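# Nest the open wooden boxes inside the biggest one

## Task

Stack every open wooden box so each one rests inside the next larger one, flat and with its opening facing up. Boxes may begin tipped on a side or upside down. The largest box must stand upright on the table. The arrangement must hold by itself without the robot supporting it. Finish by releasing everything and moving the arms away.

## Robot and tools

Robot: two arms, left_arm and right_arm, mounted facing each other across a table. Each has six revolute joints and a parallel gripper. Do not push anything off the table, and do not let the arms collide or press on each other.

Frame: one shared world frame. The origin is the table centre, the table surface is at z = +0.020 m, and +z is up. left_arm's base is on the +y side and right_arm's on the -y side. The names say nothing about image left or right. Each gripper's fingers point along its own +x axis and close along its y axis. The reported end_effector_position is the point between the finger pads, roughly 3 to 4 cm behind the tips. It may be somewhat wrong, especially when the arm is stretched far.

Tool execute_actions takes "actions", a list holding at most one item, and an optional boolean "pictures".
- Empty list: nothing is commanded and the current state plus images are returned.
- Motion item: {"rows": [...], "steps": n}. n runs from 4 to 15 control steps of 1/30 s each and defaults to 15. Each row is used for one step, and the final row repeats if there are fewer rows than steps.
- Wait item: {"steps": n} with no rows, n up to 300. It returns once n steps have passed since the previous result, and your thinking time counts toward that.
A refused call sends nothing to the robot.

Each row is a single flat list of 14 numbers covering both arms, always all 14. The order is left_arm waist, shoulder, elbow, wrist pitch, wrist yaw, wrist roll, opening, then the same seven for right_arm. The joint values are absolute target angles in radians, the same quantities as in Joint positions. They are not offsets. Ranges per arm: waist -3.054 to 3.054, shoulder 0.000 to 3.142, elbow 0.000 to 2.356, wrist pitch -1.571 to 1.571, wrist yaw -1.571 to 1.571, wrist roll -3.142 to 3.142. Real joint ends may differ from these by up to 0.010 rad. A target more than 0.010 rad beyond a range end, and farther out than the current angle, gets the call refused. Targets past the real end are clipped, and the result may then say "joint sent to its limit". That line may refer to an earlier action.

Opening is an absolute command from -1 to 1. +1 is fully open, which is a 0.088 m pad gap. Empty fingers touch at about -0.80, and values below that do nothing more. Fully closing from fully open takes at least about 0.5 s.

Motion limits: each step, a joint target is held within a fixed lead of the measured angle. The lead is 0.211 rad for waist, shoulder and elbow, 0.213 for wrist pitch, 0.267 for wrist yaw and 0.228 for wrist roll. All targets of an arm are also scaled back if they would place the gripper more than 70 mm from where it is. Distant targets therefore take several calls. Friction can leave a joint short of its target, particularly at long reach, and tiny changes may not move it at all. Check Joint positions after each move.

Timing: a result is produced 4 steps before its action ends, and those steps then run while you compose the next reply. Between calls the arms keep heading for the last row sent. They stop pursuing it once everything has nearly stopped, or once any step is HELD. After that, only a new action makes them move on or press harder.

Reading results: the state line gives, per arm, end_effector_position (m), end_effector_quat_wxyz, and linear and angular velocities (m/s, rad/s). Joint positions and Joint velocities list six joints per arm, then the pad gap in m and m/s. grip_measured is the finger opening on the same -1 to 1 scale as the command. It carries a fixed per-arm bias of about 1 mm. While squeezing something hard it reads up to about 3 mm (0.061) tighter than the pads really are. grip_effort_n is motor effort in newtons. Negative means closing and positive means opening. It saturates near 83 N, does not reset to zero at rest, and reads "n/a" at the start.

Other result lines:
- "joint command not followed" means a clearance check altered or blocked some joint targets.
- HELD marks steps on which your row was partly or fully not sent.
- TORQUE FAULT: a joint hit its load limit, and that arm freezes for 10 s and skips the rest of the call. Load limits in N m are waist 17.6, shoulder 21.8, elbow 21.7, wrist pitch 5.74, wrist yaw 5.72, wrist roll 5.36. Carried weight counts toward them.
- MOTOR HOT appears from 50 °C. At 95 °C an OVER-TEMPERATURE FAULT holds the arm, and if it does not cool, power is cut and the arm goes limp. Avoid long heavy holds.

Grasping: to hold a part, command an opening below grip_measured. About 0.07 below gives a firm grip, and less gives a lighter one. Parts under about 3 mm thick get proportionally less force. Pad force tops out around 34 to 49 N. Occasional brief tugs on held parts or pushes on loose ones can occur, so grip securely and place gently. Drops, slams, slips and hard shoves are penalised.

Tool zoom_image: {"camera": name, "region": [x0, y0, x1, y1]} in pixels of that camera's most recent image, with origin at top-left and size at most 504x504. It returns a closer view. Cameras are cam_high, cam_low, cam_left_wrist and cam_right_wrist, all 504x504. Images come with a result only when the action list is empty or "pictures" is true. Calibration (intrinsics, distortion, world-to-camera transforms) is given. Fixed cameras may be off by a couple of degrees and millimetres. Wrist camera poses are computed from joint readings.

Tool finished_scene: {"scene": number of the current scene}. Only call it once the boxes are nested and stable, grippers opened and arms withdrawn.

Each tool is called after "Emit:" as name(argument=value, ...) on one line, values as JSON.

## Session

Emit:
execute_actions(actions=[])

Scene clock: 0.00 s of 4500.00 s.
left_arm: end_effector_position=(+0.3084, +0.1314, +0.3288) grip_measured=+0.846 grip_effort_n=n/a end_effector_quat_wxyz=(+0.886, +0.199, +0.401, -0.120) end_effector_velocity=(-0.003, +0.000, +0.001) end_effector_angular_velocity=(+0.002, -0.002, +0.009) | right_arm: end_effector_position=(+0.2621, -0.0637, +0.1420) grip_measured=+0.838 grip_effort_n=n/a end_effector_quat_wxyz=(+0.464, +0.646, +0.606, +0.012) end_effector_velocity=(-0.002, -0.002, -0.004) end_effector_angular_velocity=(-0.018, -0.001, +0.024)
Joint positions: left_arm=[ 0.628  2.467  1.991 -0.905  0.223 -0.225  0.08 ] | right_arm=[-0.301  2.113  0.842  0.607 -0.111  2.588  0.08 ]
Joint velocities: left_arm=[-0.002 -0.007 -0.002 -0.007 -0.007 -0.007 -0.   ] | right_arm=[-0.002  0.002 -0.002 -0.007 -0.022 -0.022 -0.   ]
Motor temperatures (°C, as the motors report them): left_arm=[24 23 26 23 26 25] | right_arm=[27 25 27 26 25 25]
Heat: left arm: hottest elbow 26 °C (+0.0 °C/min); right arm: hottest waist 27 °C (+0.0 °C/min).

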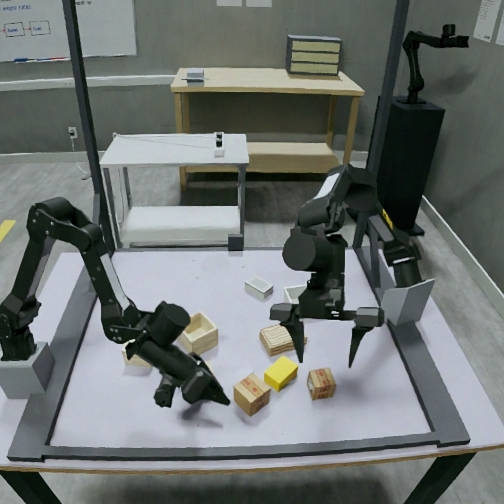

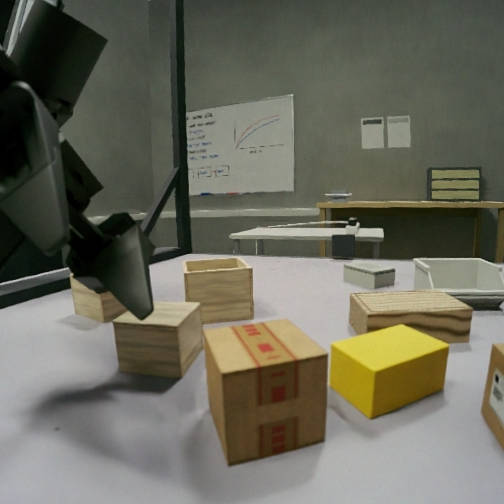

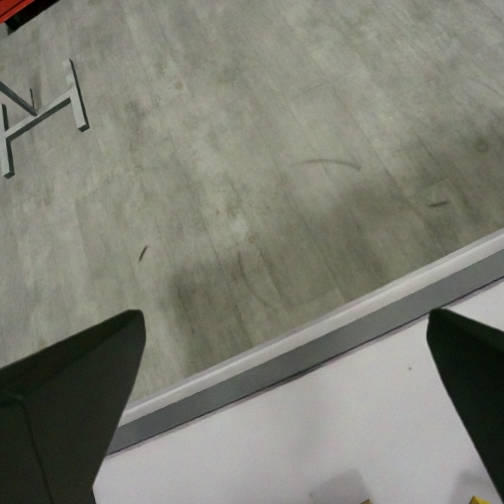

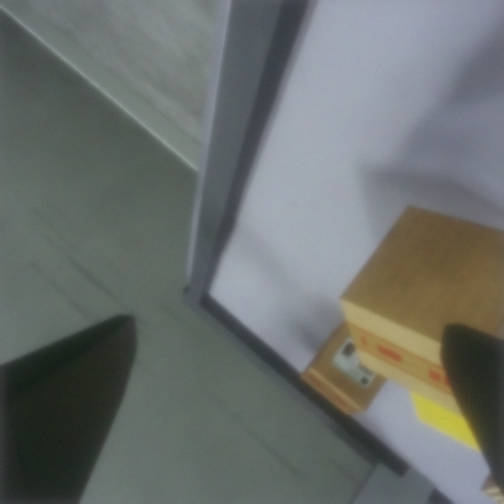

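Emit:
execute_actions(actions=[{"rows":[[0.628,2.0,1.6,0,0,0,1,-0.301,1.8,1.0,0,0,0,1]],"steps":15}])

Emit:
execute_actions(actions=[{"steps":90}], pictures=true)

Scene clock: 1.20 s of 4500.00 s.
left_arm: end_effector_position=(+0.2634, +0.1094, +0.4426) grip_measured=+0.999 grip_effort_n=15.1 end_effector_quat_wxyz=(+0.932, +0.302, +0.119, -0.161) end_effector_velocity=(-0.202, -0.212, +0.462) end_effector_angular_velocity=(-0.588, -1.602, -1.012) | right_arm: end_effector_position=(+0.2461, -0.0554, +0.2528) grip_measured=+0.990 grip_effort_n=18.4 end_effector_quat_wxyz=(+0.614, +0.548, +0.547, +0.154) end_effector_velocity=(-0.033, -0.103, +0.061) end_effector_angular_velocity=(-1.154, -1.135, +0.547)
Joint positions: left_arm=[ 0.625  2.085  1.642 -0.42   0.017 -0.016  0.088] | right_arm=[-0.301  1.822  0.996  0.188 -0.014  2.128  0.088]
Joint velocities: left_arm=[-0.002 -0.808 -0.261  1.429 -0.125  0.11   0.003] | right_arm=[-0.002 -0.466  0.256 -1.37   0.081 -1.59   0.003]
Motor temperatures (°C, as the motors report them): left_arm=[24 24 27 24 26 25] | right_arm=[27 25 27 26 25 25]
Heat: left arm: hottest elbow 27 °C (+0.0 °C/min); right arm: hottest waist 27 °C (+0.0 °C/min).
Steps of this call (steps 1 to 25: nothing new was sent; steps 26 to 36: the first 11 steps of this action). Readings (joint positions):
26: left_arm=[0.627 2.449 1.967 -0.871 0.200 -0.196] | right_arm=[-0.301 2.104 0.849 0.587 -0.106 2.569]
27: left_arm=[0.625 2.416 1.914 -0.819 0.144 -0.143] | right_arm=[-0.300 2.088 0.860 0.543 -0.091 2.535]
29: left_arm=[0.625 2.340 1.810 -0.729 0.080 -0.080] | right_arm=[-0.301 2.039 0.886 0.482 -0.066 2.466]
33: left_arm=[0.625 2.177 1.673 -0.553 0.031 -0.030] | right_arm=[-0.301 1.898 0.957 0.323 -0.029 2.287]
36: the state above

Scene clock: 4.20 s of 4500.00 s.
left_arm: end_effector_position=(+0.2302, +0.0614, +0.5352) grip_measured=+1.000 grip_effort_n=15.6 end_effector_quat_wxyz=(+0.932, +0.266, -0.100, -0.223) end_effector_velocity=(-0.001, +0.001, -0.002) end_effector_angular_velocity=(-0.005, +0.006, +0.008) | right_arm: end_effector_position=(+0.2474, -0.0791, +0.2321) grip_measured=+0.998 grip_effort_n=17.9 end_effector_quat_wxyz=(+0.767, -0.313, +0.192, +0.525) end_effector_velocity=(-0.003, +0.000, +0.002) end_effector_angular_velocity=(-0.001, -0.001, +0.013)
Joint positions: left_arm=[ 0.625  2.006  1.607 -0.002  0.005 -0.003  0.088] | right_arm=[-0.301  1.803  1.002  0.003 -0.005  0.002  0.088]
Joint velocities: left_arm=[-0.002 -0.007 -0.007 -0.007 -0.007 -0.007  0.   ] | right_arm=[ 0.002 -0.007  0.002 -0.007 -0.007 -0.007 -0.   ]
Motor temperatures (°C, as the motors report them): left_arm=[25 24 27 24 26 25] | right_arm=[27 26 27 26 25 25]
Heat: left arm: hottest elbow 27 °C (+0.0 °C/min); right arm: hottest waist 27 °C (+0.0 °C/min).
Kept back: nothing.
Steps of this call (steps 1 to 4: the last 4 steps of your previous action; steps 5 to 75: the robot went on to your last target; steps 76 to 90: nothing new was sent). Readings (joint positions):
1: left_arm=[0.625 2.061 1.635 -0.369 0.014 -0.012] | right_arm=[-0.301 1.810 1.002 0.144 -0.012 2.075]
2: left_arm=[0.625 2.041 1.630 -0.318 0.012 -0.010] | right_arm=[-0.301 1.804 1.003 0.107 -0.010 2.023]
4: left_arm=[0.625 2.017 1.625 -0.217 0.009 -0.006] | right_arm=[-0.301 1.803 1.003 0.053 -0.008 1.918]
8: left_arm=[0.625 2.006 1.618 -0.069 0.006 -0.004] | right_arm=[-0.301 1.804 1.002 0.023 -0.006 1.707]
90: the state above
All arms were judged still, so your last target was given up. Only a new action makes them travel on or press farther. Fingers that are still opening or closing keep moving.
camera_calibration (this result's frames):
cam_left_wrist: T_world_to_cam=[[-0.327499, -0.757634, -0.564566, 0.440331], [0.00472026, 0.596199, -0.802823, 0.425775], [0.94484, -0.265589, -0.191679, -0.0241987], [0, 0, 0, 1]] pos_world=[0.165062, 0.0733362, 0.585779]
cam_right_wrist: T_world_to_cam=[[0.929657, -0.214271, 0.29971, -0.302241], [-0.03397, -0.859873, -0.509377, 0.0899216], [0.366857, 0.463364, -0.806666, 0.215365], [0, 0, 0, 1]] pos_world=[0.205027, -0.0872325, 0.310116]

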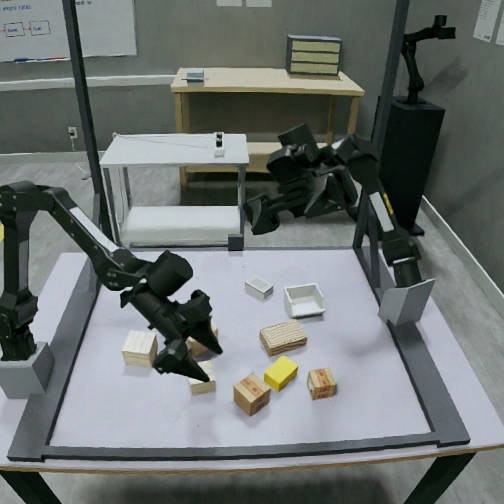

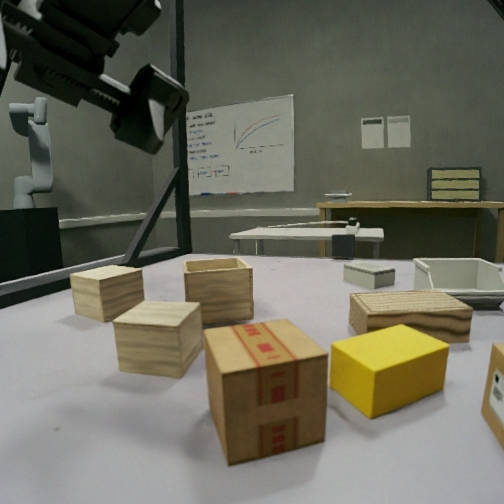

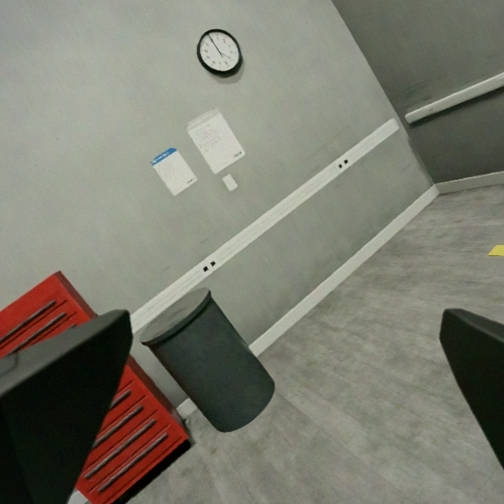

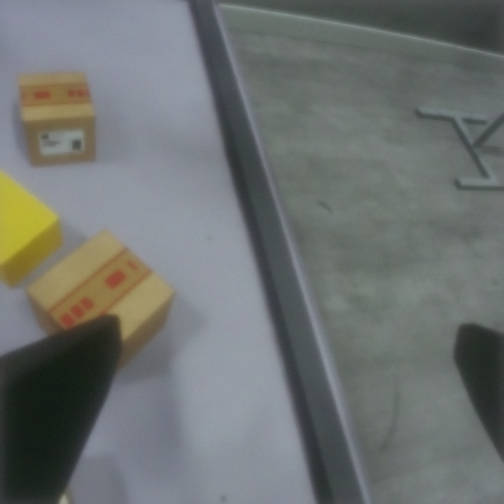

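Emit:
execute_actions(actions=[{"rows":[[0.2,2.0,1.6,0,0,0,1,0.1,1.8,1.0,0,0,0,1]],"steps":10}])

Emit:
execute_actions(actions=[{"steps":30}])

Emit:
execute_actions(actions=[{"rows":[[0.2,1.7,1.6,0,0,0,1,0.1,1.5,1.0,0,0,0,1]],"steps":8}])

Emit:
execute_actions(actions=[{"steps":30}])

Emit:
execute_actions(actions=[{"rows":[[0.2,1.7,1.3,0,0,0,1,0.1,1.5,0.7,0,0,0,1]],"steps":8}])

Emit:
execute_actions(actions=[{"steps":30}])

Emit:
execute_actions(actions=[{"rows":[[0.2,1.7,1.3,0.4,0,0,1,0.1,1.5,0.7,0.4,0,0,1]],"steps":8}])

Emit:
execute_actions(actions=[{"steps":30}])

Emit:
execute_actions(actions=[{"rows":[[0.2,1.7,1.3,0.4,0.4,0,1,0.1,1.5,0.7,0.4,0.4,0,1]],"steps":8}])

Emit:
execute_actions(actions=[{"steps":30}], pictures=true)

Scene clock: 4.97 s of 4500.00 s.
left_arm: end_effector_position=(+0.2029, +0.0118, +0.4964) grip_measured=+1.000 grip_effort_n=15.1 end_effector_quat_wxyz=(+0.913, +0.293, -0.091, -0.268) end_effector_velocity=(-0.240, -0.372, -0.319) end_effector_angular_velocity=(+0.580, +0.218, -0.683) | right_arm: end_effector_position=(+0.1741, -0.0661, +0.2095) grip_measured=+0.998 grip_effort_n=18.4 end_effector_quat_wxyz=(+0.715, -0.350, +0.176, +0.579) end_effector_velocity=(-0.505, +0.041, -0.157) end_effector_angular_velocity=(-0.358, +0.005, +1.135)
Joint positions: left_arm=[ 0.505  2.006  1.607 -0.002 -0.004 -0.003  0.088] | right_arm=[-0.122  1.803  1.002  0.003  0.006  0.002  0.088]
Joint velocities: left_arm=[-0.945 -0.002  0.002 -0.007 -0.022 -0.007  0.   ] | right_arm=[ 1.179 -0.002 -0.002 -0.007 -0.022  0.007 -0.   ]
Motor temperatures (°C, as the motors report them): left_arm=[25 25 27 24 26 25] | right_arm=[27 26 27 26 25 25]
Heat: left arm: hottest elbow 27 °C (+0.0 °C/min); right arm: hottest waist 27 °C (+0.0 °C/min).
Steps of this call (steps 1 to 17: nothing new was sent; steps 18 to 23: the first 6 steps of this action). Readings (joint positions):
18: left_arm=[0.622 2.006 1.607 -0.002 0.001 -0.003] | right_arm=[-0.295 1.803 1.002 0.003 0.002 0.002]
19: left_arm=[0.610 2.006 1.607 -0.002 -0.004 -0.003] | right_arm=[-0.273 1.803 1.002 0.003 0.008 0.002]
21: left_arm=[0.565 2.006 1.607 -0.002 -0.004 -0.003] | right_arm=[-0.202 1.803 1.002 0.003 0.008 0.002]
23: the state above

Scene clock: 5.97 s of 4500.00 s.
left_arm: end_effector_position=(+0.1178, -0.0797, +0.4021) grip_measured=+1.000 grip_effort_n=14.7 end_effector_quat_wxyz=(+0.855, +0.351, -0.074, -0.375) end_effector_velocity=(+0.001, +0.002, -0.003) end_effector_angular_velocity=(+0.001, +0.007, +0.013) | right_arm: end_effector_position=(+0.0784, -0.0757, +0.1716) grip_measured=+0.998 grip_effort_n=18.4 end_effector_quat_wxyz=(+0.631, -0.401, +0.165, +0.643) end_effector_velocity=(+0.001, -0.003, -0.001) end_effector_angular_velocity=(-0.009, -0.001, +0.005)
Joint positions: left_arm=[ 0.234  1.996  1.606 -0.001 -0.005  0.004  0.088] | right_arm=[ 0.108  1.806  0.989 -0.01   0.001  0.002  0.088]
Joint velocities: left_arm=[-0.002 -0.002 -0.007 -0.007 -0.007 -0.007  0.   ] | right_arm=[-0.002 -0.007 -0.007 -0.007 -0.007 -0.007  0.   ]
Motor temperatures (°C, as the motors report them): left_arm=[25 25 27 24 26 25] | right_arm=[27 26 27 26 25 25]
Heat: left arm: hottest elbow 27 °C (+10.1 °C/min); right arm: hottest waist 27 °C (+0.0 °C/min).
Kept back: nothing.
Steps of this call (steps 1 to 4: the last 4 steps of your previous action; steps 5 to 30: the robot went on to your last target). Readings (joint positions):
1: left_arm=[0.473 2.006 1.607 -0.002 -0.004 -0.003] | right_arm=[-0.083 1.803 1.002 0.003 0.006 0.002]
2: left_arm=[0.441 2.006 1.607 -0.002 -0.004 -0.003] | right_arm=[-0.045 1.803 1.002 0.003 0.006 0.002]
4: left_arm=[0.379 2.006 1.607 -0.002 -0.004 -0.003] | right_arm=[0.026 1.803 1.002 0.003 0.003 0.002]
8: left_arm=[0.265 2.005 1.606 -0.004 -0.008 -0.002] | right_arm=[0.095 1.803 1.000 -0.001 0.003 0.002]
30: the state above
All arms were judged still, so your last target was given up. Only a new action makes them travel on or press farther. Fingers that are still opening or closing keep moving.

Scene clock: 6.10 s of 4500.00 s.
left_arm: end_effector_position=(+0.0929, -0.0802, +0.4182) grip_measured=+1.000 grip_effort_n=14.7 end_effector_quat_wxyz=(+0.853, +0.342, -0.092, -0.383) end_effector_velocity=(-0.266, +0.004, +0.260) end_effector_angular_velocity=(-0.414, -0.286, -0.409) | right_arm: end_effector_position=(+0.0677, -0.0748, +0.2079) grip_measured=+0.998 grip_effort_n=17.9 end_effector_quat_wxyz=(+0.638, -0.372, +0.137, +0.660) end_effector_velocity=(-0.158, -0.011, +0.422) end_effector_angular_velocity=(+0.972, +0.146, +0.384)
Joint positions: left_arm=[ 0.225  1.936  1.596 -0.008 -0.011  0.     0.088] | right_arm=[ 0.107  1.714  0.986 -0.01   0.002  0.002  0.088]
Joint velocities: left_arm=[ 0.022 -0.657 -0.002 -0.007  0.007 -0.022  0.   ] | right_arm=[ 0.056 -1.082 -0.007 -0.022 -0.007 -0.022 -0.   ]
Motor temperatures (°C, as the motors report them): left_arm=[25 25 27 24 26 25] | right_arm=[27 26 28 26 25 25]
Heat: left arm: hottest elbow 27 °C (+9.8 °C/min); right arm: hottest elbow 28 °C (+9.8 °C/min).
Steps of this call (steps 1 to 4: the first 4 steps of this action). Readings (joint positions):
1: left_arm=[0.234 1.985 1.606 -0.001 -0.005 0.004] | right_arm=[0.108 1.795 0.989 -0.010 0.001 0.002]
2: left_arm=[0.231 1.972 1.602 -0.006 -0.005 0.003] | right_arm=[0.107 1.777 0.987 -0.013 0.001 0.002]
4: the state above

Scene clock: 7.10 s of 4500.00 s.
left_arm: end_effector_position=(-0.0221, -0.0754, +0.4970) grip_measured=+1.000 grip_effort_n=14.7 end_effector_quat_wxyz=(+0.827, +0.295, -0.192, -0.437) end_effector_velocity=(+0.002, +0.002, +0.000) end_effector_angular_velocity=(-0.011, +0.003, +0.019) | right_arm: end_effector_position=(+0.0417, -0.0796, +0.3017) grip_measured=+0.998 grip_effort_n=18.4 end_effector_quat_wxyz=(+0.652, -0.290, +0.060, +0.698) end_effector_velocity=(+0.003, -0.001, -0.003) end_effector_angular_velocity=(-0.009, -0.012, -0.008)
Joint positions: left_arm=[ 0.197  1.7    1.603 -0.    -0.003  0.     0.088] | right_arm=[ 0.102  1.506  1.005 -0.     0.002  0.002  0.088]
Joint velocities: left_arm=[-0.002 -0.002 -0.002 -0.007 -0.022 -0.007  0.   ] | right_arm=[-0.002  0.002 -0.002 -0.007  0.007 -0.007 -0.   ]
Motor temperatures (°C, as the motors report them): left_arm=[26 25 27 24 26 25] | right_arm=[27 26 28 26 25 25]
Heat: left arm: hottest elbow 27 °C (+8.5 °C/min); right arm: hottest elbow 28 °C (+8.5 °C/min).
Kept back: nothing.
Steps of this call (steps 1 to 4: the last 4 steps of your previous action; steps 5 to 30: the robot went on to your last target). Readings (joint positions):
1: left_arm=[0.225 1.913 1.596 -0.007 -0.011 0.000] | right_arm=[0.109 1.677 0.986 -0.007 0.002 0.002]
2: left_arm=[0.225 1.886 1.596 -0.005 -0.011 0.000] | right_arm=[0.109 1.639 0.987 -0.002 0.002 0.002]
4: left_arm=[0.219 1.829 1.596 -0.003 -0.008 0.000] | right_arm=[0.106 1.571 0.992 0.001 0.002 0.002]
8: left_arm=[0.201 1.734 1.598 0.001 -0.004 0.000] | right_arm=[0.102 1.509 1.005 0.006 0.002 0.002]
30: the state above
All arms were judged still, so your last target was given up. Only a new action makes them travel on or press farther. Fingers that are still opening or closing keep moving.

Scene clock: 7.23 s of 4500.00 s.
left_arm: end_effector_position=(+0.0018, -0.0617, +0.4654) grip_measured=+1.000 grip_effort_n=14.7 end_effector_quat_wxyz=(+0.835, +0.314, -0.157, -0.424) end_effector_velocity=(+0.259, +0.126, -0.326) end_effector_angular_velocity=(+0.575, +0.404, +0.618) | right_arm: end_effector_position=(+0.0546, -0.0975, +0.2693) grip_measured=+0.998 grip_effort_n=17.9 end_effector_quat_wxyz=(+0.649, -0.316, +0.085, +0.686) end_effector_velocity=(+0.156, -0.199, -0.396) end_effector_angular_velocity=(-0.990, -0.154, -0.306)
Joint positions: left_arm=[ 0.197  1.684  1.493  0.008 -0.003  0.     0.088] | right_arm=[0.102 1.491 0.907 0.009 0.002 0.002 0.088]
Joint velocities: left_arm=[-0.002 -0.002 -0.93  -0.007 -0.007  0.007  0.   ] | right_arm=[-0.007 -0.002 -0.969 -0.081 -0.007 -0.007 -0.   ]
Motor temperatures (°C, as the motors report them): left_arm=[26 25 27 24 26 25] | right_arm=[27 26 28 26 25 25]
Heat: left arm: hottest elbow 27 °C (+8.3 °C/min); right arm: hottest elbow 28 °C (+8.3 °C/min).
Steps of this call (steps 1 to 4: the first 4 steps of this action). Readings (joint positions):
1: left_arm=[0.197 1.700 1.586 0.008 -0.003 0.000] | right_arm=[0.102 1.505 0.993 0.009 0.002 0.002]
2: left_arm=[0.197 1.693 1.556 0.011 -0.003 0.000] | right_arm=[0.102 1.499 0.968 0.017 0.002 0.002]
4: the state above

Scene clock: 8.23 s of 4500.00 s.
left_arm: end_effector_position=(+0.0577, -0.0293, +0.3916) grip_measured=+1.000 grip_effort_n=14.7 end_effector_quat_wxyz=(+0.847, +0.358, -0.066, -0.388) end_effector_velocity=(+0.000, +0.001, -0.001) end_effector_angular_velocity=(-0.002, +0.005, +0.010) | right_arm: end_effector_position=(+0.0853, -0.1443, +0.1939) grip_measured=+0.998 grip_effort_n=18.4 end_effector_quat_wxyz=(+0.637, -0.386, +0.152, +0.650) end_effector_velocity=(+0.002, -0.001, +0.001) end_effector_angular_velocity=(-0.002, -0.021, +0.007)
Joint positions: left_arm=[ 0.197  1.705  1.307 -0.    -0.003  0.     0.088] | right_arm=[ 0.102  1.497  0.714 -0.001  0.002  0.002  0.088]
Joint velocities: left_arm=[-0.002 -0.002 -0.002 -0.007 -0.007 -0.007  0.   ] | right_arm=[-0.002 -0.007 -0.002 -0.007  0.007 -0.022 -0.   ]
Motor temperatures (°C, as the motors report them): left_arm=[26 25 27 24 26 25] | right_arm=[27 27 28 27 25 25]
Heat: left arm: hottest elbow 27 °C (+7.3 °C/min); right arm: hottest elbow 28 °C (+7.3 °C/min).
Kept back: nothing.
Steps of this call (steps 1 to 4: the last 4 steps of your previous action; steps 5 to 30: the robot went on to your last target). Readings (joint positions):
1: left_arm=[0.197 1.684 1.461 0.006 -0.003 0.000] | right_arm=[0.102 1.491 0.873 0.006 0.002 0.002]
2: left_arm=[0.197 1.687 1.427 0.003 -0.003 0.000] | right_arm=[0.102 1.492 0.838 0.003 0.002 0.002]
4: left_arm=[0.197 1.695 1.368 -0.003 -0.003 0.000] | right_arm=[0.102 1.493 0.776 -0.002 0.002 0.002]
8: left_arm=[0.197 1.706 1.315 -0.006 -0.003 0.000] | right_arm=[0.102 1.497 0.723 -0.004 0.002 0.002]
30: the state above
All arms were judged still, so your last target was given up. Only a new action makes them travel on or press farther. Fingers that are still opening or closing keep moving.

Scene clock: 8.37 s of 4500.00 s.
left_arm: end_effector_position=(+0.0431, -0.0464, +0.4167) grip_measured=+1.000 grip_effort_n=15.1 end_effector_quat_wxyz=(+0.839, +0.324, -0.135, -0.416) end_effector_velocity=(-0.158, -0.135, +0.241) end_effector_angular_velocity=(-0.907, -0.645, -0.942) | right_arm: end_effector_position=(+0.0747, -0.1227, +0.2173) grip_measured=+0.998 grip_effort_n=17.9 end_effector_quat_wxyz=(+0.647, -0.331, +0.099, +0.679) end_effector_velocity=(-0.110, +0.192, +0.258) end_effector_angular_velocity=(+1.480, +0.229, +0.454)
Joint positions: left_arm=[ 0.197  1.707  1.3    0.172 -0.003  0.     0.088] | right_arm=[0.102 1.499 0.705 0.175 0.002 0.002 0.088]
Joint velocities: left_arm=[-0.002 -0.007 -0.007  1.458 -0.022 -0.007  0.   ] | right_arm=[ 0.002  0.002 -0.007  1.575  0.007  0.007 -0.   ]
Motor temperatures (°C, as the motors report them): left_arm=[26 25 27 24 26 25] | right_arm=[27 27 28 27 25 25]
Heat: left arm: hottest elbow 27 °C (+7.2 °C/min); right arm: hottest elbow 28 °C (+7.2 °C/min).
Steps of this call (steps 1 to 4: the first 4 steps of this action). Readings (joint positions):
1: left_arm=[0.197 1.705 1.305 0.023 -0.003 0.000] | right_arm=[0.102 1.497 0.712 0.021 0.002 0.002]
2: left_arm=[0.197 1.705 1.301 0.075 -0.003 0.000] | right_arm=[0.102 1.498 0.706 0.074 0.002 0.002]
4: the state above

Scene clock: 9.37 s of 4500.00 s.
left_arm: end_effector_position=(+0.0129, -0.0628, +0.4559) grip_measured=+1.000 grip_effort_n=14.7 end_effector_quat_wxyz=(+0.817, +0.274, -0.232, -0.451) end_effector_velocity=(+0.000, +0.002, -0.002) end_effector_angular_velocity=(+0.005, -0.002, +0.023) | right_arm: end_effector_position=(+0.0587, -0.0999, +0.2572) grip_measured=+0.998 grip_effort_n=18.4 end_effector_quat_wxyz=(+0.654, -0.253, +0.026, +0.712) end_effector_velocity=(-0.001, -0.002, -0.002) end_effector_angular_velocity=(-0.010, -0.019, +0.015)
Joint positions: left_arm=[ 0.197  1.701  1.3    0.398 -0.003  0.     0.088] | right_arm=[0.102 1.499 0.705 0.398 0.002 0.002 0.088]
Joint velocities: left_arm=[-0.007 -0.007 -0.002 -0.022 -0.022  0.007  0.   ] | right_arm=[ 0.002 -0.002 -0.002 -0.007 -0.007 -0.022 -0.   ]
Motor temperatures (°C, as the motors report them): left_arm=[26 25 27 25 26 25] | right_arm=[27 27 28 27 25 25]
Heat: left arm: hottest elbow 27 °C (+6.4 °C/min); right arm: hottest elbow 28 °C (+6.4 °C/min).
Kept back: nothing.
Steps of this call (steps 1 to 4: the last 4 steps of your previous action; steps 5 to 30: the robot went on to your last target). Readings (joint positions):
1: left_arm=[0.197 1.707 1.300 0.225 -0.003 0.000] | right_arm=[0.102 1.499 0.705 0.228 0.002 0.002]
2: left_arm=[0.197 1.705 1.300 0.272 -0.003 0.000] | right_arm=[0.102 1.499 0.705 0.273 0.002 0.002]
4: left_arm=[0.197 1.701 1.300 0.330 -0.003 0.000] | right_arm=[0.102 1.499 0.705 0.329 0.002 0.002]
8: left_arm=[0.197 1.701 1.300 0.375 -0.003 0.000] | right_arm=[0.102 1.499 0.705 0.377 0.002 0.002]
30: the state above
All arms were judged still, so your last target was given up. Only a new action makes them travel on or press farther. Fingers that are still opening or closing keep moving.

Scene clock: 9.50 s of 4500.00 s.
left_arm: end_effector_position=(-0.0076, -0.0734, +0.4353) grip_measured=+1.000 grip_effort_n=14.7 end_effector_quat_wxyz=(+0.764, +0.297, -0.201, -0.537) end_effector_velocity=(-0.185, -0.067, -0.175) end_effector_angular_velocity=(+1.027, +0.384, -1.215) | right_arm: end_effector_position=(+0.0886, -0.0985, +0.2680) grip_measured=+0.998 grip_effort_n=17.9 end_effector_quat_wxyz=(+0.727, -0.255, -0.002, +0.638) end_effector_velocity=(+0.248, -0.015, +0.091) end_effector_angular_velocity=(+0.514, -0.595, -1.446)
Joint positions: left_arm=[0.202 1.701 1.3   0.398 0.218 0.    0.088] | right_arm=[0.103 1.499 0.705 0.399 0.218 0.002 0.088]
Joint velocities: left_arm=[-0.046 -0.007 -0.002 -0.007  1.59   0.007  0.   ] | right_arm=[-0.061 -0.002 -0.007 -0.022  1.59  -0.007 -0.   ]
Motor temperatures (°C, as the motors report them): left_arm=[26 25 27 25 26 25] | right_arm=[27 27 28 27 25 25]
Heat: left arm: hottest elbow 27 °C (+6.3 °C/min); right arm: hottest elbow 28 °C (+6.3 °C/min).
Steps of this call (steps 1 to 4: the first 4 steps of this action). Readings (joint positions):
1: left_arm=[0.200 1.701 1.300 0.398 0.030 0.000] | right_arm=[0.104 1.499 0.705 0.398 0.029 0.002]
2: left_arm=[0.203 1.701 1.300 0.398 0.098 0.000] | right_arm=[0.106 1.499 0.705 0.399 0.097 0.002]
4: the state above

Scene clock: 10.50 s of 4500.00 s.
left_arm: end_effector_position=(-0.0291, -0.0788, +0.4154) grip_measured=+1.000 grip_effort_n=14.7 end_effector_quat_wxyz=(+0.711, +0.314, -0.172, -0.605) end_effector_velocity=(+0.001, -0.001, -0.001) end_effector_angular_velocity=(-0.006, +0.005, +0.003) | right_arm: end_effector_position=(+0.1144, -0.1022, +0.2792) grip_measured=+0.998 grip_effort_n=18.4 end_effector_quat_wxyz=(+0.782, -0.253, -0.024, +0.570) end_effector_velocity=(+0.002, -0.002, -0.004) end_effector_angular_velocity=(-0.025, -0.007, -0.001)
Joint positions: left_arm=[0.196 1.701 1.3   0.398 0.396 0.    0.088] | right_arm=[0.099 1.499 0.705 0.399 0.395 0.002 0.088]
Joint velocities: left_arm=[-0.002  0.002 -0.002  0.007 -0.007 -0.007  0.   ] | right_arm=[-0.002 -0.002 -0.002 -0.022 -0.007 -0.007 -0.   ]
Motor temperatures (°C, as the motors report them): left_arm=[26 25 27 25 26 25] | right_arm=[27 27 28 27 25 25]
Heat: left arm: hottest elbow 27 °C (+5.7 °C/min); right arm: hottest elbow 28 °C (+5.7 °C/min).
Kept back: nothing.
Steps of this call (steps 1 to 4: the last 4 steps of your previous action; steps 5 to 30: the robot went on to your last target). Readings (joint positions):
1: left_arm=[0.200 1.701 1.300 0.398 0.266 0.000] | right_arm=[0.101 1.499 0.705 0.399 0.266 0.002]
2: left_arm=[0.198 1.701 1.300 0.398 0.300 0.000] | right_arm=[0.100 1.499 0.705 0.399 0.299 0.002]
4: left_arm=[0.196 1.701 1.300 0.398 0.344 0.000] | right_arm=[0.099 1.499 0.705 0.399 0.342 0.002]
8: left_arm=[0.196 1.701 1.300 0.398 0.380 0.000] | right_arm=[0.099 1.499 0.705 0.399 0.379 0.002]
30: the state above
All arms were judged still, so your last target was given up. Only a new action makes them travel on or press farther. Fingers that are still opening or closing keep moving.
camera_calibration (this result's frames):
cam_left_wrist: T_world_to_cam=[[-0.725788, -0.090885, -0.681888, 0.271253], [0.536391, 0.545859, -0.643679, 0.359795], [0.430715, -0.832934, -0.347428, 0.165696], [0, 0, 0, 1]] pos_world=[-0.0674861, -0.0337309, 0.474124]
cam_right_wrist: T_world_to_cam=[[0.868958, -0.194946, 0.454871, -0.231978], [0.250695, -0.619084, -0.744236, 0.147141], [0.426689, 0.760744, -0.489086, 0.247766], [0, 0, 0, 1]] pos_world=[0.058972, -0.142617, 0.336207]

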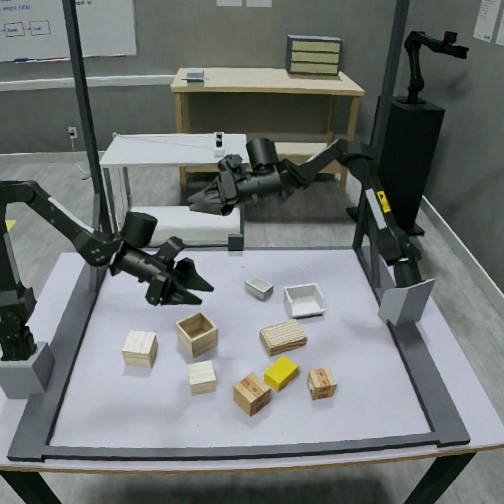

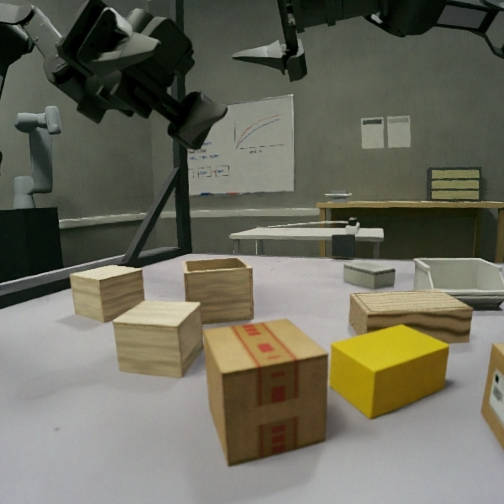

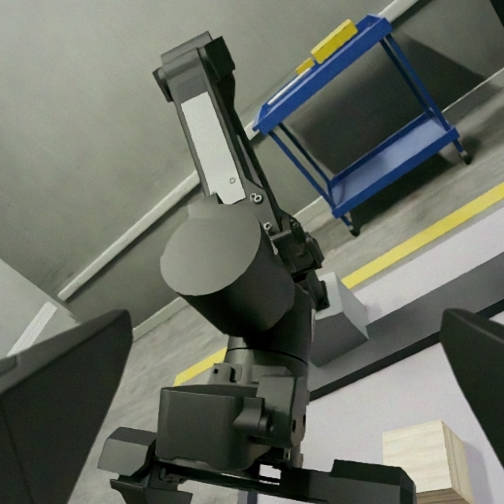

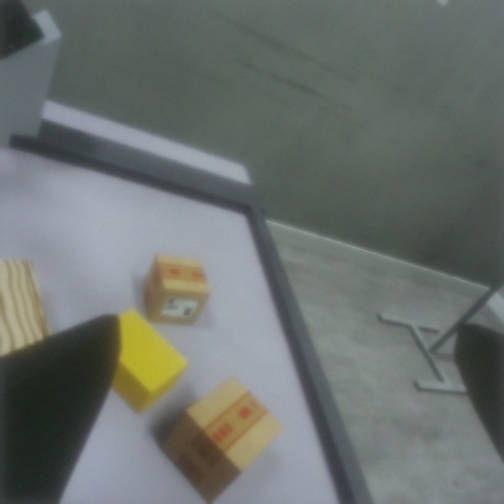

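Emit:
zoom_image(camera="cam_high", region=[100,260,360,430])

Emit:
zoom_image(camera="cam_low", region=[50,230,504,400])

Region (100, 260, 360, 430) of cam_high's 504x504 image, scaled by 1.938, with more detail than that image has; it fills the top 330 rows of this view, and the rest is white.

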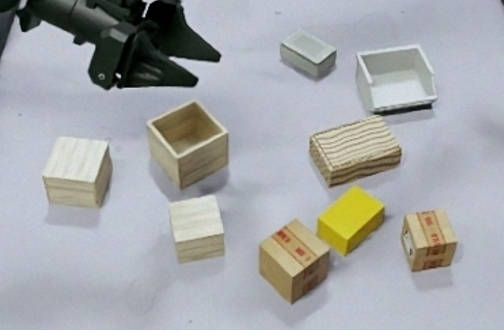

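Region (50, 230, 504, 400) of cam_low's 504x504 image, scaled by 1.110, with more detail than that image has; it fills the top 189 rows of this view, and the rest is white.

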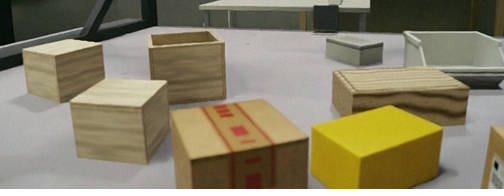

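Emit:
execute_actions(actions=[{"rows":[[0.2,1.0,0.8,0,0,0,1,0.086,1.637,1.031,-0.938,-0.30,0.23,1]],"steps":15}])

Emit:
execute_actions(actions=[{"steps":40}], pictures=true)

Scene clock: 17.50 s of 4500.00 s.
left_arm: end_effector_position=(-0.0009, +0.0683, +0.3730) grip_measured=+1.000 grip_effort_n=14.7 end_effector_quat_wxyz=(+0.838, +0.352, -0.077, -0.410) end_effector_velocity=(-0.157, +0.239, +0.040) end_effector_angular_velocity=(-0.250, -0.213, +0.046) | right_arm: end_effector_position=(+0.0369, -0.0900, +0.2376) grip_measured=+0.998 grip_effort_n=17.0 end_effector_quat_wxyz=(+0.610, -0.282, +0.243, +0.699) end_effector_velocity=(-0.031, -0.203, -0.206) end_effector_angular_velocity=(-1.546, +0.387, +0.101)
Joint positions: left_arm=[0.198 1.25  0.863 0.026 0.032 0.001 0.088] | right_arm=[ 0.089  1.614  1.015 -0.115 -0.201  0.217  0.088]
Joint velocities: left_arm=[-0.007 -1.258 -0.725 -0.315 -0.256 -0.022  0.   ] | right_arm=[-0.002  0.042  0.134 -1.458 -0.799  0.081 -0.   ]
Motor temperatures (°C, as the motors report them): left_arm=[27 26 28 25 26 25] | right_arm=[27 27 29 28 25 25]
Heat: left arm: hottest elbow 28 °C (+6.9 °C/min); right arm: hottest elbow 29 °C (+6.9 °C/min).
Steps of this call (steps 1 to 90: nothing new was sent; then 3.63 s passed at rest; steps 91 to 101: the first 11 steps of this action). Readings (joint positions):
91: left_arm=[0.194 1.683 1.282 0.382 0.365 0.001] | right_arm=[0.096 1.510 0.721 0.369 0.369 0.034]
92: left_arm=[0.192 1.643 1.239 0.323 0.298 0.001] | right_arm=[0.091 1.532 0.764 0.314 0.304 0.085]
94: left_arm=[0.193 1.555 1.144 0.230 0.192 0.001] | right_arm=[0.089 1.586 0.859 0.215 0.179 0.149]
98: left_arm=[0.198 1.385 0.973 0.086 0.069 0.001] | right_arm=[0.089 1.613 0.982 0.029 -0.065 0.203]
101: the state above

Scene clock: 18.83 s of 4500.00 s.
left_arm: end_effector_position=(-0.0536, +0.0972, +0.4090) grip_measured=+1.000 grip_effort_n=14.7 end_effector_quat_wxyz=(+0.834, +0.318, -0.149, -0.425) end_effector_velocity=(+0.001, -0.000, -0.000) end_effector_angular_velocity=(-0.008, +0.002, +0.002) | right_arm: end_effector_position=(+0.0657, -0.2427, +0.1684) grip_measured=+0.998 grip_effort_n=17.9 end_effector_quat_wxyz=(+0.523, -0.478, +0.520, +0.477) end_effector_velocity=(-0.002, -0.006, +0.000) end_effector_angular_velocity=(-0.023, +0.019, -0.016)
Joint positions: left_arm=[ 0.198  1.006  0.806 -0.     0.005  0.001  0.088] | right_arm=[ 0.088  1.628  1.021 -0.935 -0.295  0.228  0.088]
Joint velocities: left_arm=[-0.002  0.002 -0.002  0.007 -0.007 -0.007  0.   ] | right_arm=[-0.002 -0.002 -0.002 -0.022 -0.022  0.007 -0.   ]
Motor temperatures (°C, as the motors report them): left_arm=[27 26 28 25 26 25] | right_arm=[27 27 29 28 25 25]
Heat: left arm: hottest elbow 28 °C (+6.4 °C/min); right arm: hottest elbow 29 °C (+6.4 °C/min).
Kept back: nothing.
Steps of this call (steps 1 to 4: the last 4 steps of your previous action; steps 5 to 40: the robot went on to your last target). Readings (joint positions):
1: left_arm=[0.198 1.208 0.844 0.018 0.025 0.001] | right_arm=[0.089 1.616 1.018 -0.165 -0.225 0.220]
2: left_arm=[0.198 1.164 0.831 0.014 0.019 0.001] | right_arm=[0.089 1.618 1.018 -0.214 -0.243 0.222]
4: left_arm=[0.198 1.086 0.822 0.012 0.013 0.001] | right_arm=[0.089 1.624 1.018 -0.314 -0.266 0.225]
8: left_arm=[0.198 1.013 0.821 0.009 0.007 0.001] | right_arm=[0.089 1.627 1.019 -0.510 -0.286 0.227]
40: the state above
camera_calibration (this result's frames):
cam_left_wrist: T_world_to_cam=[[-0.581173, -0.446615, -0.680274, 0.306694], [0.305765, 0.654848, -0.691145, 0.269204], [0.754152, -0.609679, -0.244021, 0.27393], [0, 0, 0, 1]] pos_world=[-0.110655, 0.127695, 0.46154]
cam_right_wrist: T_world_to_cam=[[0.998818, -0.0477506, -0.00909503, -0.0614015], [-0.0432457, -0.958354, 0.28229, -0.246034], [-0.0221958, -0.281563, -0.959286, 0.176901], [0, 0, 0, 1]] pos_world=[0.0546155, -0.188911, 0.238593]

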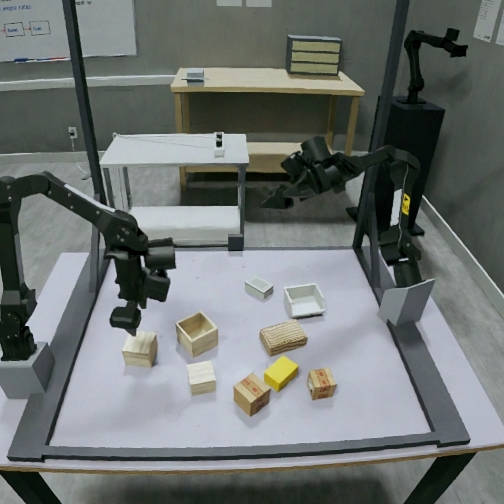

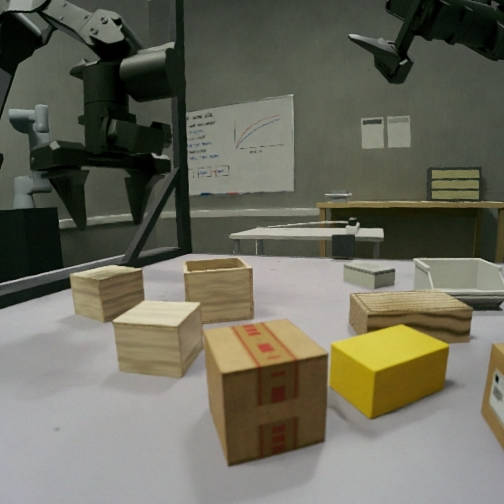

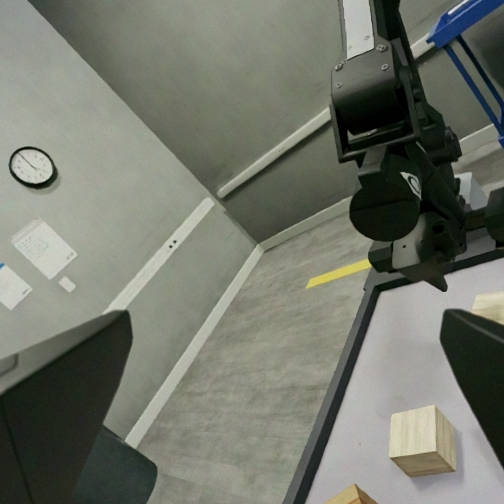

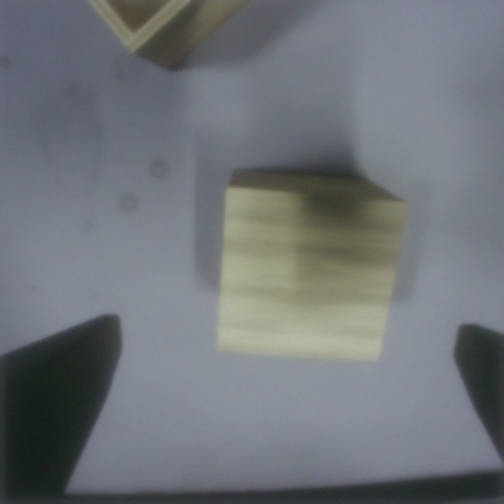

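Emit:
execute_actions(actions=[{"rows":[[0.2,1.0,0.8,0,0,0,1,0.165,1.85,0.84,-0.50,-0.295,0.32,1]],"steps":15}])

Emit:
execute_actions(actions=[{"steps":15}], pictures=true)

Scene clock: 19.60 s of 4500.00 s.
left_arm: end_effector_position=(-0.0536, +0.0972, +0.4090) grip_measured=+1.000 grip_effort_n=14.7 end_effector_quat_wxyz=(+0.834, +0.318, -0.149, -0.425) end_effector_velocity=(+0.001, +0.001, -0.005) end_effector_angular_velocity=(+0.017, +0.003, +0.001) | right_arm: end_effector_position=(+0.0723, -0.2400, +0.0783) grip_measured=+0.998 grip_effort_n=17.4 end_effector_quat_wxyz=(+0.525, -0.475, +0.525, +0.473) end_effector_velocity=(-0.026, +0.090, -0.000) end_effector_angular_velocity=(+0.409, +0.126, +0.096)
Joint positions: left_arm=[ 0.198  1.006  0.806 -0.     0.005  0.001  0.088] | right_arm=[ 0.159  1.833  0.855 -0.546 -0.295  0.312  0.088]
Joint velocities: left_arm=[-0.002 -0.002 -0.007 -0.007  0.007  0.007  0.   ] | right_arm=[ 0.002 -0.002 -0.002  0.447 -0.037  0.037 -0.   ]
Motor temperatures (°C, as the motors report them): left_arm=[27 26 28 25 26 25] | right_arm=[27 27 29 28 25 25]
Heat: left arm: hottest elbow 28 °C (+6.1 °C/min); right arm: hottest elbow 29 °C (+6.1 °C/min).
Steps of this call (steps 1 to 12: the robot went on to your last target; steps 13 to 23: the first 11 steps of this action). Readings (joint positions):
13: left_arm=[0.198 1.006 0.806 -0.000 0.005 0.001] | right_arm=[0.090 1.640 1.013 -0.922 -0.295 0.237]
14: left_arm=[0.198 1.006 0.806 -0.000 0.005 0.001] | right_arm=[0.098 1.657 0.998 -0.874 -0.295 0.252]
16: left_arm=[0.198 1.006 0.806 -0.000 0.005 0.001] | right_arm=[0.121 1.724 0.955 -0.791 -0.295 0.276]
20: left_arm=[0.198 1.006 0.806 -0.000 0.005 0.001] | right_arm=[0.154 1.823 0.864 -0.617 -0.295 0.305]
23: the state above

Scene clock: 20.10 s of 4500.00 s.
left_arm: end_effector_position=(-0.0536, +0.0972, +0.4090) grip_measured=+1.000 grip_effort_n=14.7 end_effector_quat_wxyz=(+0.834, +0.318, -0.149, -0.425) end_effector_velocity=(+0.001, +0.001, -0.001) end_effector_angular_velocity=(-0.002, +0.007, +0.009) | right_arm: end_effector_position=(+0.0708, -0.2332, +0.0764) grip_measured=+0.998 grip_effort_n=18.4 end_effector_quat_wxyz=(+0.529, -0.467, +0.517, +0.484) end_effector_velocity=(+0.002, -0.008, -0.002) end_effector_angular_velocity=(-0.031, +0.001, -0.004)
Joint positions: left_arm=[ 0.198  1.006  0.806 -0.     0.005  0.001  0.088] | right_arm=[ 0.161  1.838  0.851 -0.503 -0.295  0.318  0.088]
Joint velocities: left_arm=[-0.002 -0.002 -0.002 -0.007 -0.007 -0.007  0.   ] | right_arm=[-0.002  0.002 -0.007 -0.022 -0.007 -0.007 -0.   ]
Motor temperatures (°C, as the motors report them): left_arm=[27 26 28 25 26 25] | right_arm=[27 27 29 28 25 25]
Heat: left arm: hottest elbow 28 °C (+6.0 °C/min); right arm: hottest elbow 29 °C (+6.0 °C/min).
Kept back: nothing.
Steps of this call (steps 1 to 4: the last 4 steps of your previous action; steps 5 to 15: the robot went on to your last target). Readings (joint positions):
1: left_arm=[0.198 1.006 0.806 -0.000 0.005 0.001] | right_arm=[0.159 1.833 0.855 -0.533 -0.295 0.314]
2: left_arm=[0.198 1.006 0.806 -0.000 0.005 0.001] | right_arm=[0.159 1.833 0.855 -0.525 -0.295 0.315]
4: left_arm=[0.198 1.006 0.806 -0.000 0.005 0.001] | right_arm=[0.160 1.835 0.854 -0.516 -0.295 0.316]
8: left_arm=[0.198 1.006 0.806 -0.000 0.005 0.001] | right_arm=[0.161 1.838 0.852 -0.506 -0.295 0.317]
15: the state above
camera_calibration (this result's frames):
cam_left_wrist: T_world_to_cam=[[-0.581173, -0.446615, -0.680274, 0.306694], [0.305765, 0.654848, -0.691145, 0.269204], [0.754152, -0.609679, -0.244021, 0.27393], [0, 0, 0, 1]] pos_world=[-0.110655, 0.127695, 0.46154]
cam_right_wrist: T_world_to_cam=[[0.998423, -0.0526563, -0.0194886, -0.0671535], [-0.0459011, -0.965376, 0.256791, -0.210218], [-0.0323355, -0.255491, -0.966271, 0.0987779], [0, 0, 0, 1]] pos_world=[0.0605924, -0.181238, 0.148119]

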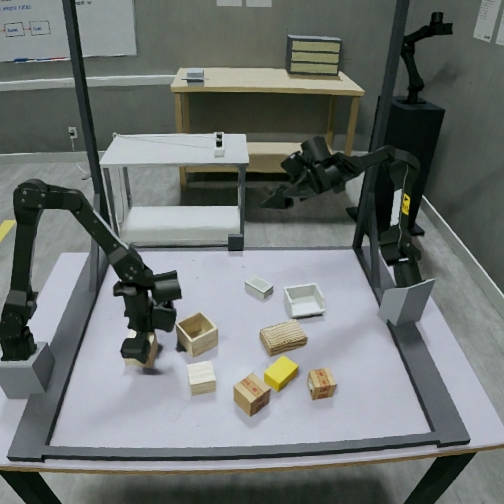

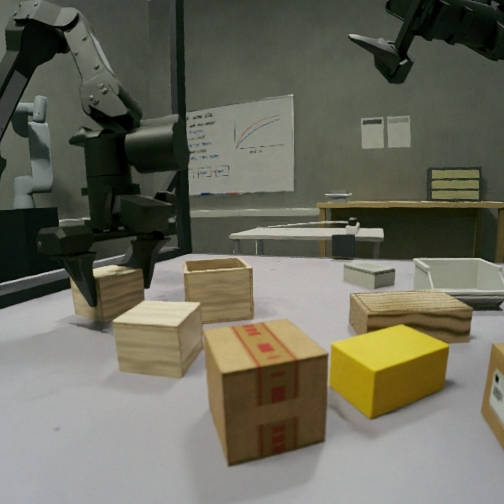

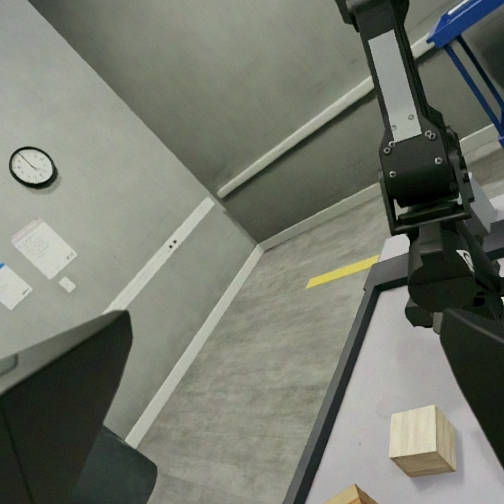

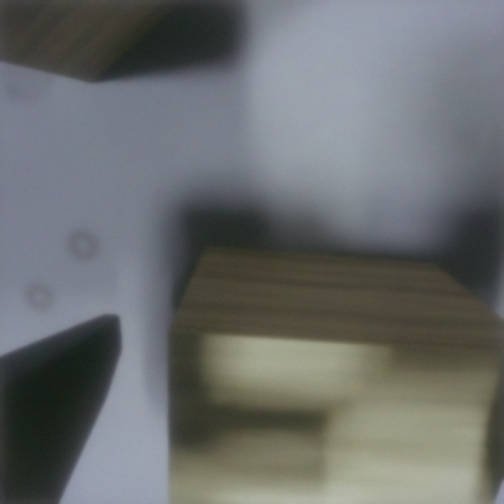

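Emit:
execute_actions(actions=[{"rows":[[0.2,1.0,0.8,0,0,0,1,0.160,1.852,0.756,-0.39,-0.295,0.32,1]],"steps":12}])

Emit:
execute_actions(actions=[{"rows":[[0.2,1.0,0.8,0,0,0,1,0.160,1.852,0.756,-0.39,-0.295,0.32,0.35]],"steps":15}])

Emit:
execute_actions(actions=[{"steps":10}], pictures=true)

Scene clock: 20.70 s of 4500.00 s.
left_arm: end_effector_position=(-0.0536, +0.0972, +0.4090) grip_measured=+1.000 grip_effort_n=14.7 end_effector_quat_wxyz=(+0.834, +0.318, -0.149, -0.425) end_effector_velocity=(-0.002, -0.001, -0.000) end_effector_angular_velocity=(-0.004, +0.006, -0.012) | right_arm: end_effector_position=(+0.0777, -0.2444, +0.0621) grip_measured=+0.998 grip_effort_n=17.4 end_effector_quat_wxyz=(+0.530, -0.465, +0.515, +0.488) end_effector_velocity=(+0.004, +0.002, -0.007) end_effector_angular_velocity=(+0.055, +0.004, +0.021)
Joint positions: left_arm=[ 0.198  1.006  0.806 -0.     0.004  0.001  0.088] | right_arm=[ 0.161  1.844  0.77  -0.406 -0.295  0.318  0.088]
Joint velocities: left_arm=[-0.002 -0.002 -0.002  0.007  0.007 -0.007  0.   ] | right_arm=[-0.002 -0.002 -0.056  0.11   0.007 -0.007 -0.   ]
Motor temperatures (°C, as the motors report them): left_arm=[27 26 28 25 26 25] | right_arm=[27 27 29 28 25 25]
Heat: left arm: hottest elbow 28 °C (+5.8 °C/min); right arm: hottest elbow 29 °C (+5.8 °C/min).
Steps of this call (steps 1 to 10: the robot went on to your last target; steps 11 to 18: the first 8 steps of this action). Readings (joint positions):
11: left_arm=[0.198 1.006 0.806 -0.000 0.005 0.001] | right_arm=[0.161 1.839 0.843 -0.486 -0.295 0.318]
12: left_arm=[0.198 1.006 0.806 -0.000 0.005 0.001] | right_arm=[0.161 1.839 0.827 -0.454 -0.295 0.318]
14: left_arm=[0.198 1.006 0.806 -0.000 0.004 0.001] | right_arm=[0.161 1.840 0.799 -0.431 -0.295 0.318]
18: the state above

Scene clock: 21.20 s of 4500.00 s.
left_arm: end_effector_position=(-0.0536, +0.0972, +0.4090) grip_measured=+1.000 grip_effort_n=14.7 end_effector_quat_wxyz=(+0.834, +0.318, -0.149, -0.425) end_effector_velocity=(-0.001, +0.000, +0.001) end_effector_angular_velocity=(-0.020, +0.012, -0.001) | right_arm: end_effector_position=(+0.0776, -0.2429, +0.0617) grip_measured=+0.557 grip_effort_n=-83.5 end_effector_quat_wxyz=(+0.531, -0.462, +0.512, +0.492) end_effector_velocity=(+0.002, -0.001, +0.002) end_effector_angular_velocity=(+0.000, -0.007, -0.011)
Joint positions: left_arm=[ 0.198  1.006  0.806 -0.     0.004  0.001  0.088] | right_arm=[ 0.161  1.844  0.767 -0.391 -0.295  0.319  0.066]
Joint velocities: left_arm=[-0.002 -0.002 -0.002  0.007 -0.007 -0.022  0.   ] | right_arm=[-0.002 -0.007 -0.002 -0.007  0.007  0.007 -0.   ]
Motor temperatures (°C, as the motors report them): left_arm=[27 26 28 25 26 25] | right_arm=[27 27 29 28 25 25]
Heat: left arm: hottest elbow 28 °C (+5.7 °C/min); right arm: hottest elbow 29 °C (+5.7 °C/min).
Steps of this call (steps 1 to 4: the last 4 steps of your previous action; steps 5 to 15: the first 11 steps of this action). Readings (joint positions):
5: left_arm=[0.198 1.006 0.806 -0.000 0.004 0.001] | right_arm=[0.161 1.844 0.768 -0.395 -0.295 0.318]
6: left_arm=[0.198 1.006 0.806 -0.000 0.004 0.001] | right_arm=[0.161 1.844 0.768 -0.394 -0.295 0.318]
8: left_arm=[0.198 1.006 0.806 -0.000 0.004 0.001] | right_arm=[0.161 1.844 0.767 -0.393 -0.294 0.318]
12: left_arm=[0.198 1.006 0.806 -0.000 0.004 0.001] | right_arm=[0.161 1.844 0.767 -0.391 -0.295 0.319]
15: the state above

Scene clock: 21.53 s of 4500.00 s.
left_arm: end_effector_position=(-0.0536, +0.0972, +0.4090) grip_measured=+1.000 grip_effort_n=14.7 end_effector_quat_wxyz=(+0.834, +0.318, -0.149, -0.425) end_effector_velocity=(-0.000, +0.000, -0.003) end_effector_angular_velocity=(+0.014, +0.001, -0.003) | right_arm: end_effector_position=(+0.0776, -0.2429, +0.0617) grip_measured=+0.557 grip_effort_n=-83.5 end_effector_quat_wxyz=(+0.531, -0.462, +0.512, +0.492) end_effector_velocity=(-0.000, -0.005, -0.002) end_effector_angular_velocity=(-0.018, +0.003, +0.005)
Joint positions: left_arm=[ 0.198  1.006  0.806 -0.     0.004  0.001  0.088] | right_arm=[ 0.161  1.844  0.767 -0.391 -0.295  0.319  0.066]
Joint velocities: left_arm=[-0.002 -0.002 -0.002 -0.007  0.007  0.007  0.   ] | right_arm=[ 0.002  0.002 -0.007 -0.007 -0.007 -0.007  0.   ]
Motor temperatures (°C, as the motors report them): left_arm=[27 26 28 26 26 25] | right_arm=[27 27 29 28 25 25]
Heat: left arm: hottest elbow 28 °C (+5.6 °C/min); right arm: hottest elbow 29 °C (+5.6 °C/min).
Kept back: nothing.
Steps of this call (steps 1 to 4: the last 4 steps of your previous action; steps 5 to 10: the robot went on to your last target). Readings (joint positions):
1: left_arm=[0.198 1.006 0.806 -0.000 0.004 0.001] | right_arm=[0.161 1.844 0.767 -0.391 -0.295 0.319]
2: left_arm=[0.198 1.006 0.806 -0.000 0.004 0.001] | right_arm=[0.161 1.844 0.767 -0.391 -0.295 0.319]
4: left_arm=[0.198 1.006 0.806 -0.000 0.004 0.001] | right_arm=[0.161 1.844 0.767 -0.391 -0.295 0.319]
8: left_arm=[0.198 1.006 0.806 -0.000 0.004 0.001] | right_arm=[0.161 1.844 0.767 -0.391 -0.295 0.319]
10: the state above
camera_calibration (this result's frames):
cam_left_wrist: T_world_to_cam=[[-0.58094, -0.446917, -0.680275, 0.306794], [0.305683, 0.6548, -0.691227, 0.269237], [0.754365, -0.60951, -0.243785, 0.273826], [0, 0, 0, 1]] pos_world=[-0.110637, 0.127714, 0.461563]
cam_right_wrist: T_world_to_cam=[[0.998581, -0.0470946, -0.0248611, -0.0731102], [-0.0398587, -0.970557, 0.237552, -0.216068], [-0.0353166, -0.236224, -0.971057, 0.0875152], [0, 0, 0, 1]] pos_world=[0.067485, -0.192476, 0.134492]

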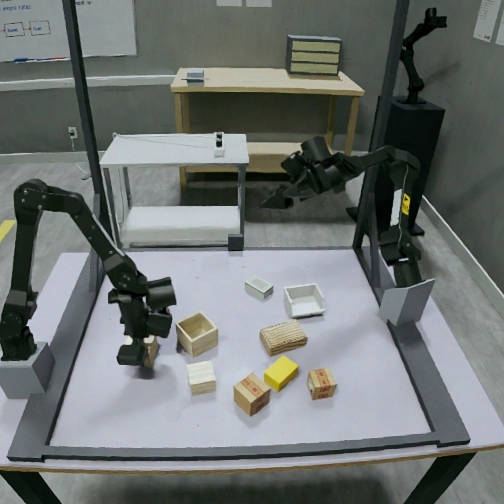

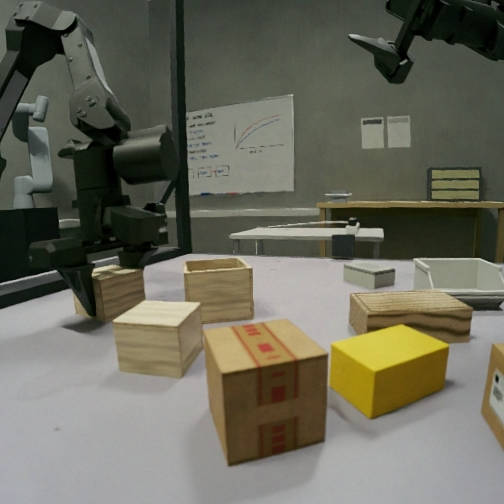

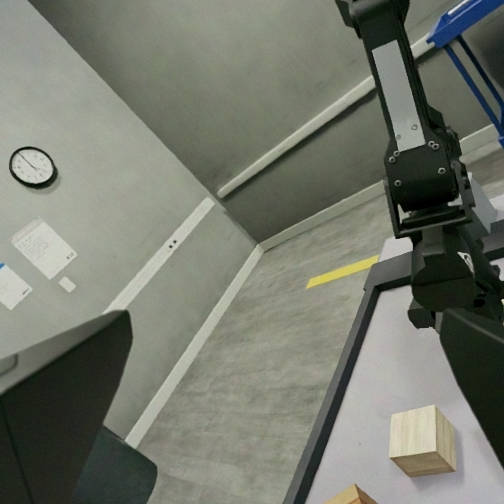

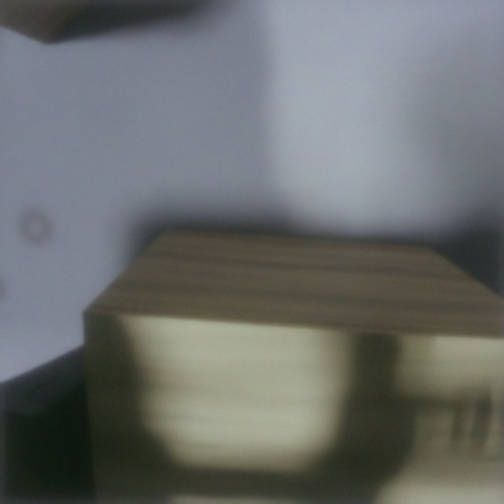

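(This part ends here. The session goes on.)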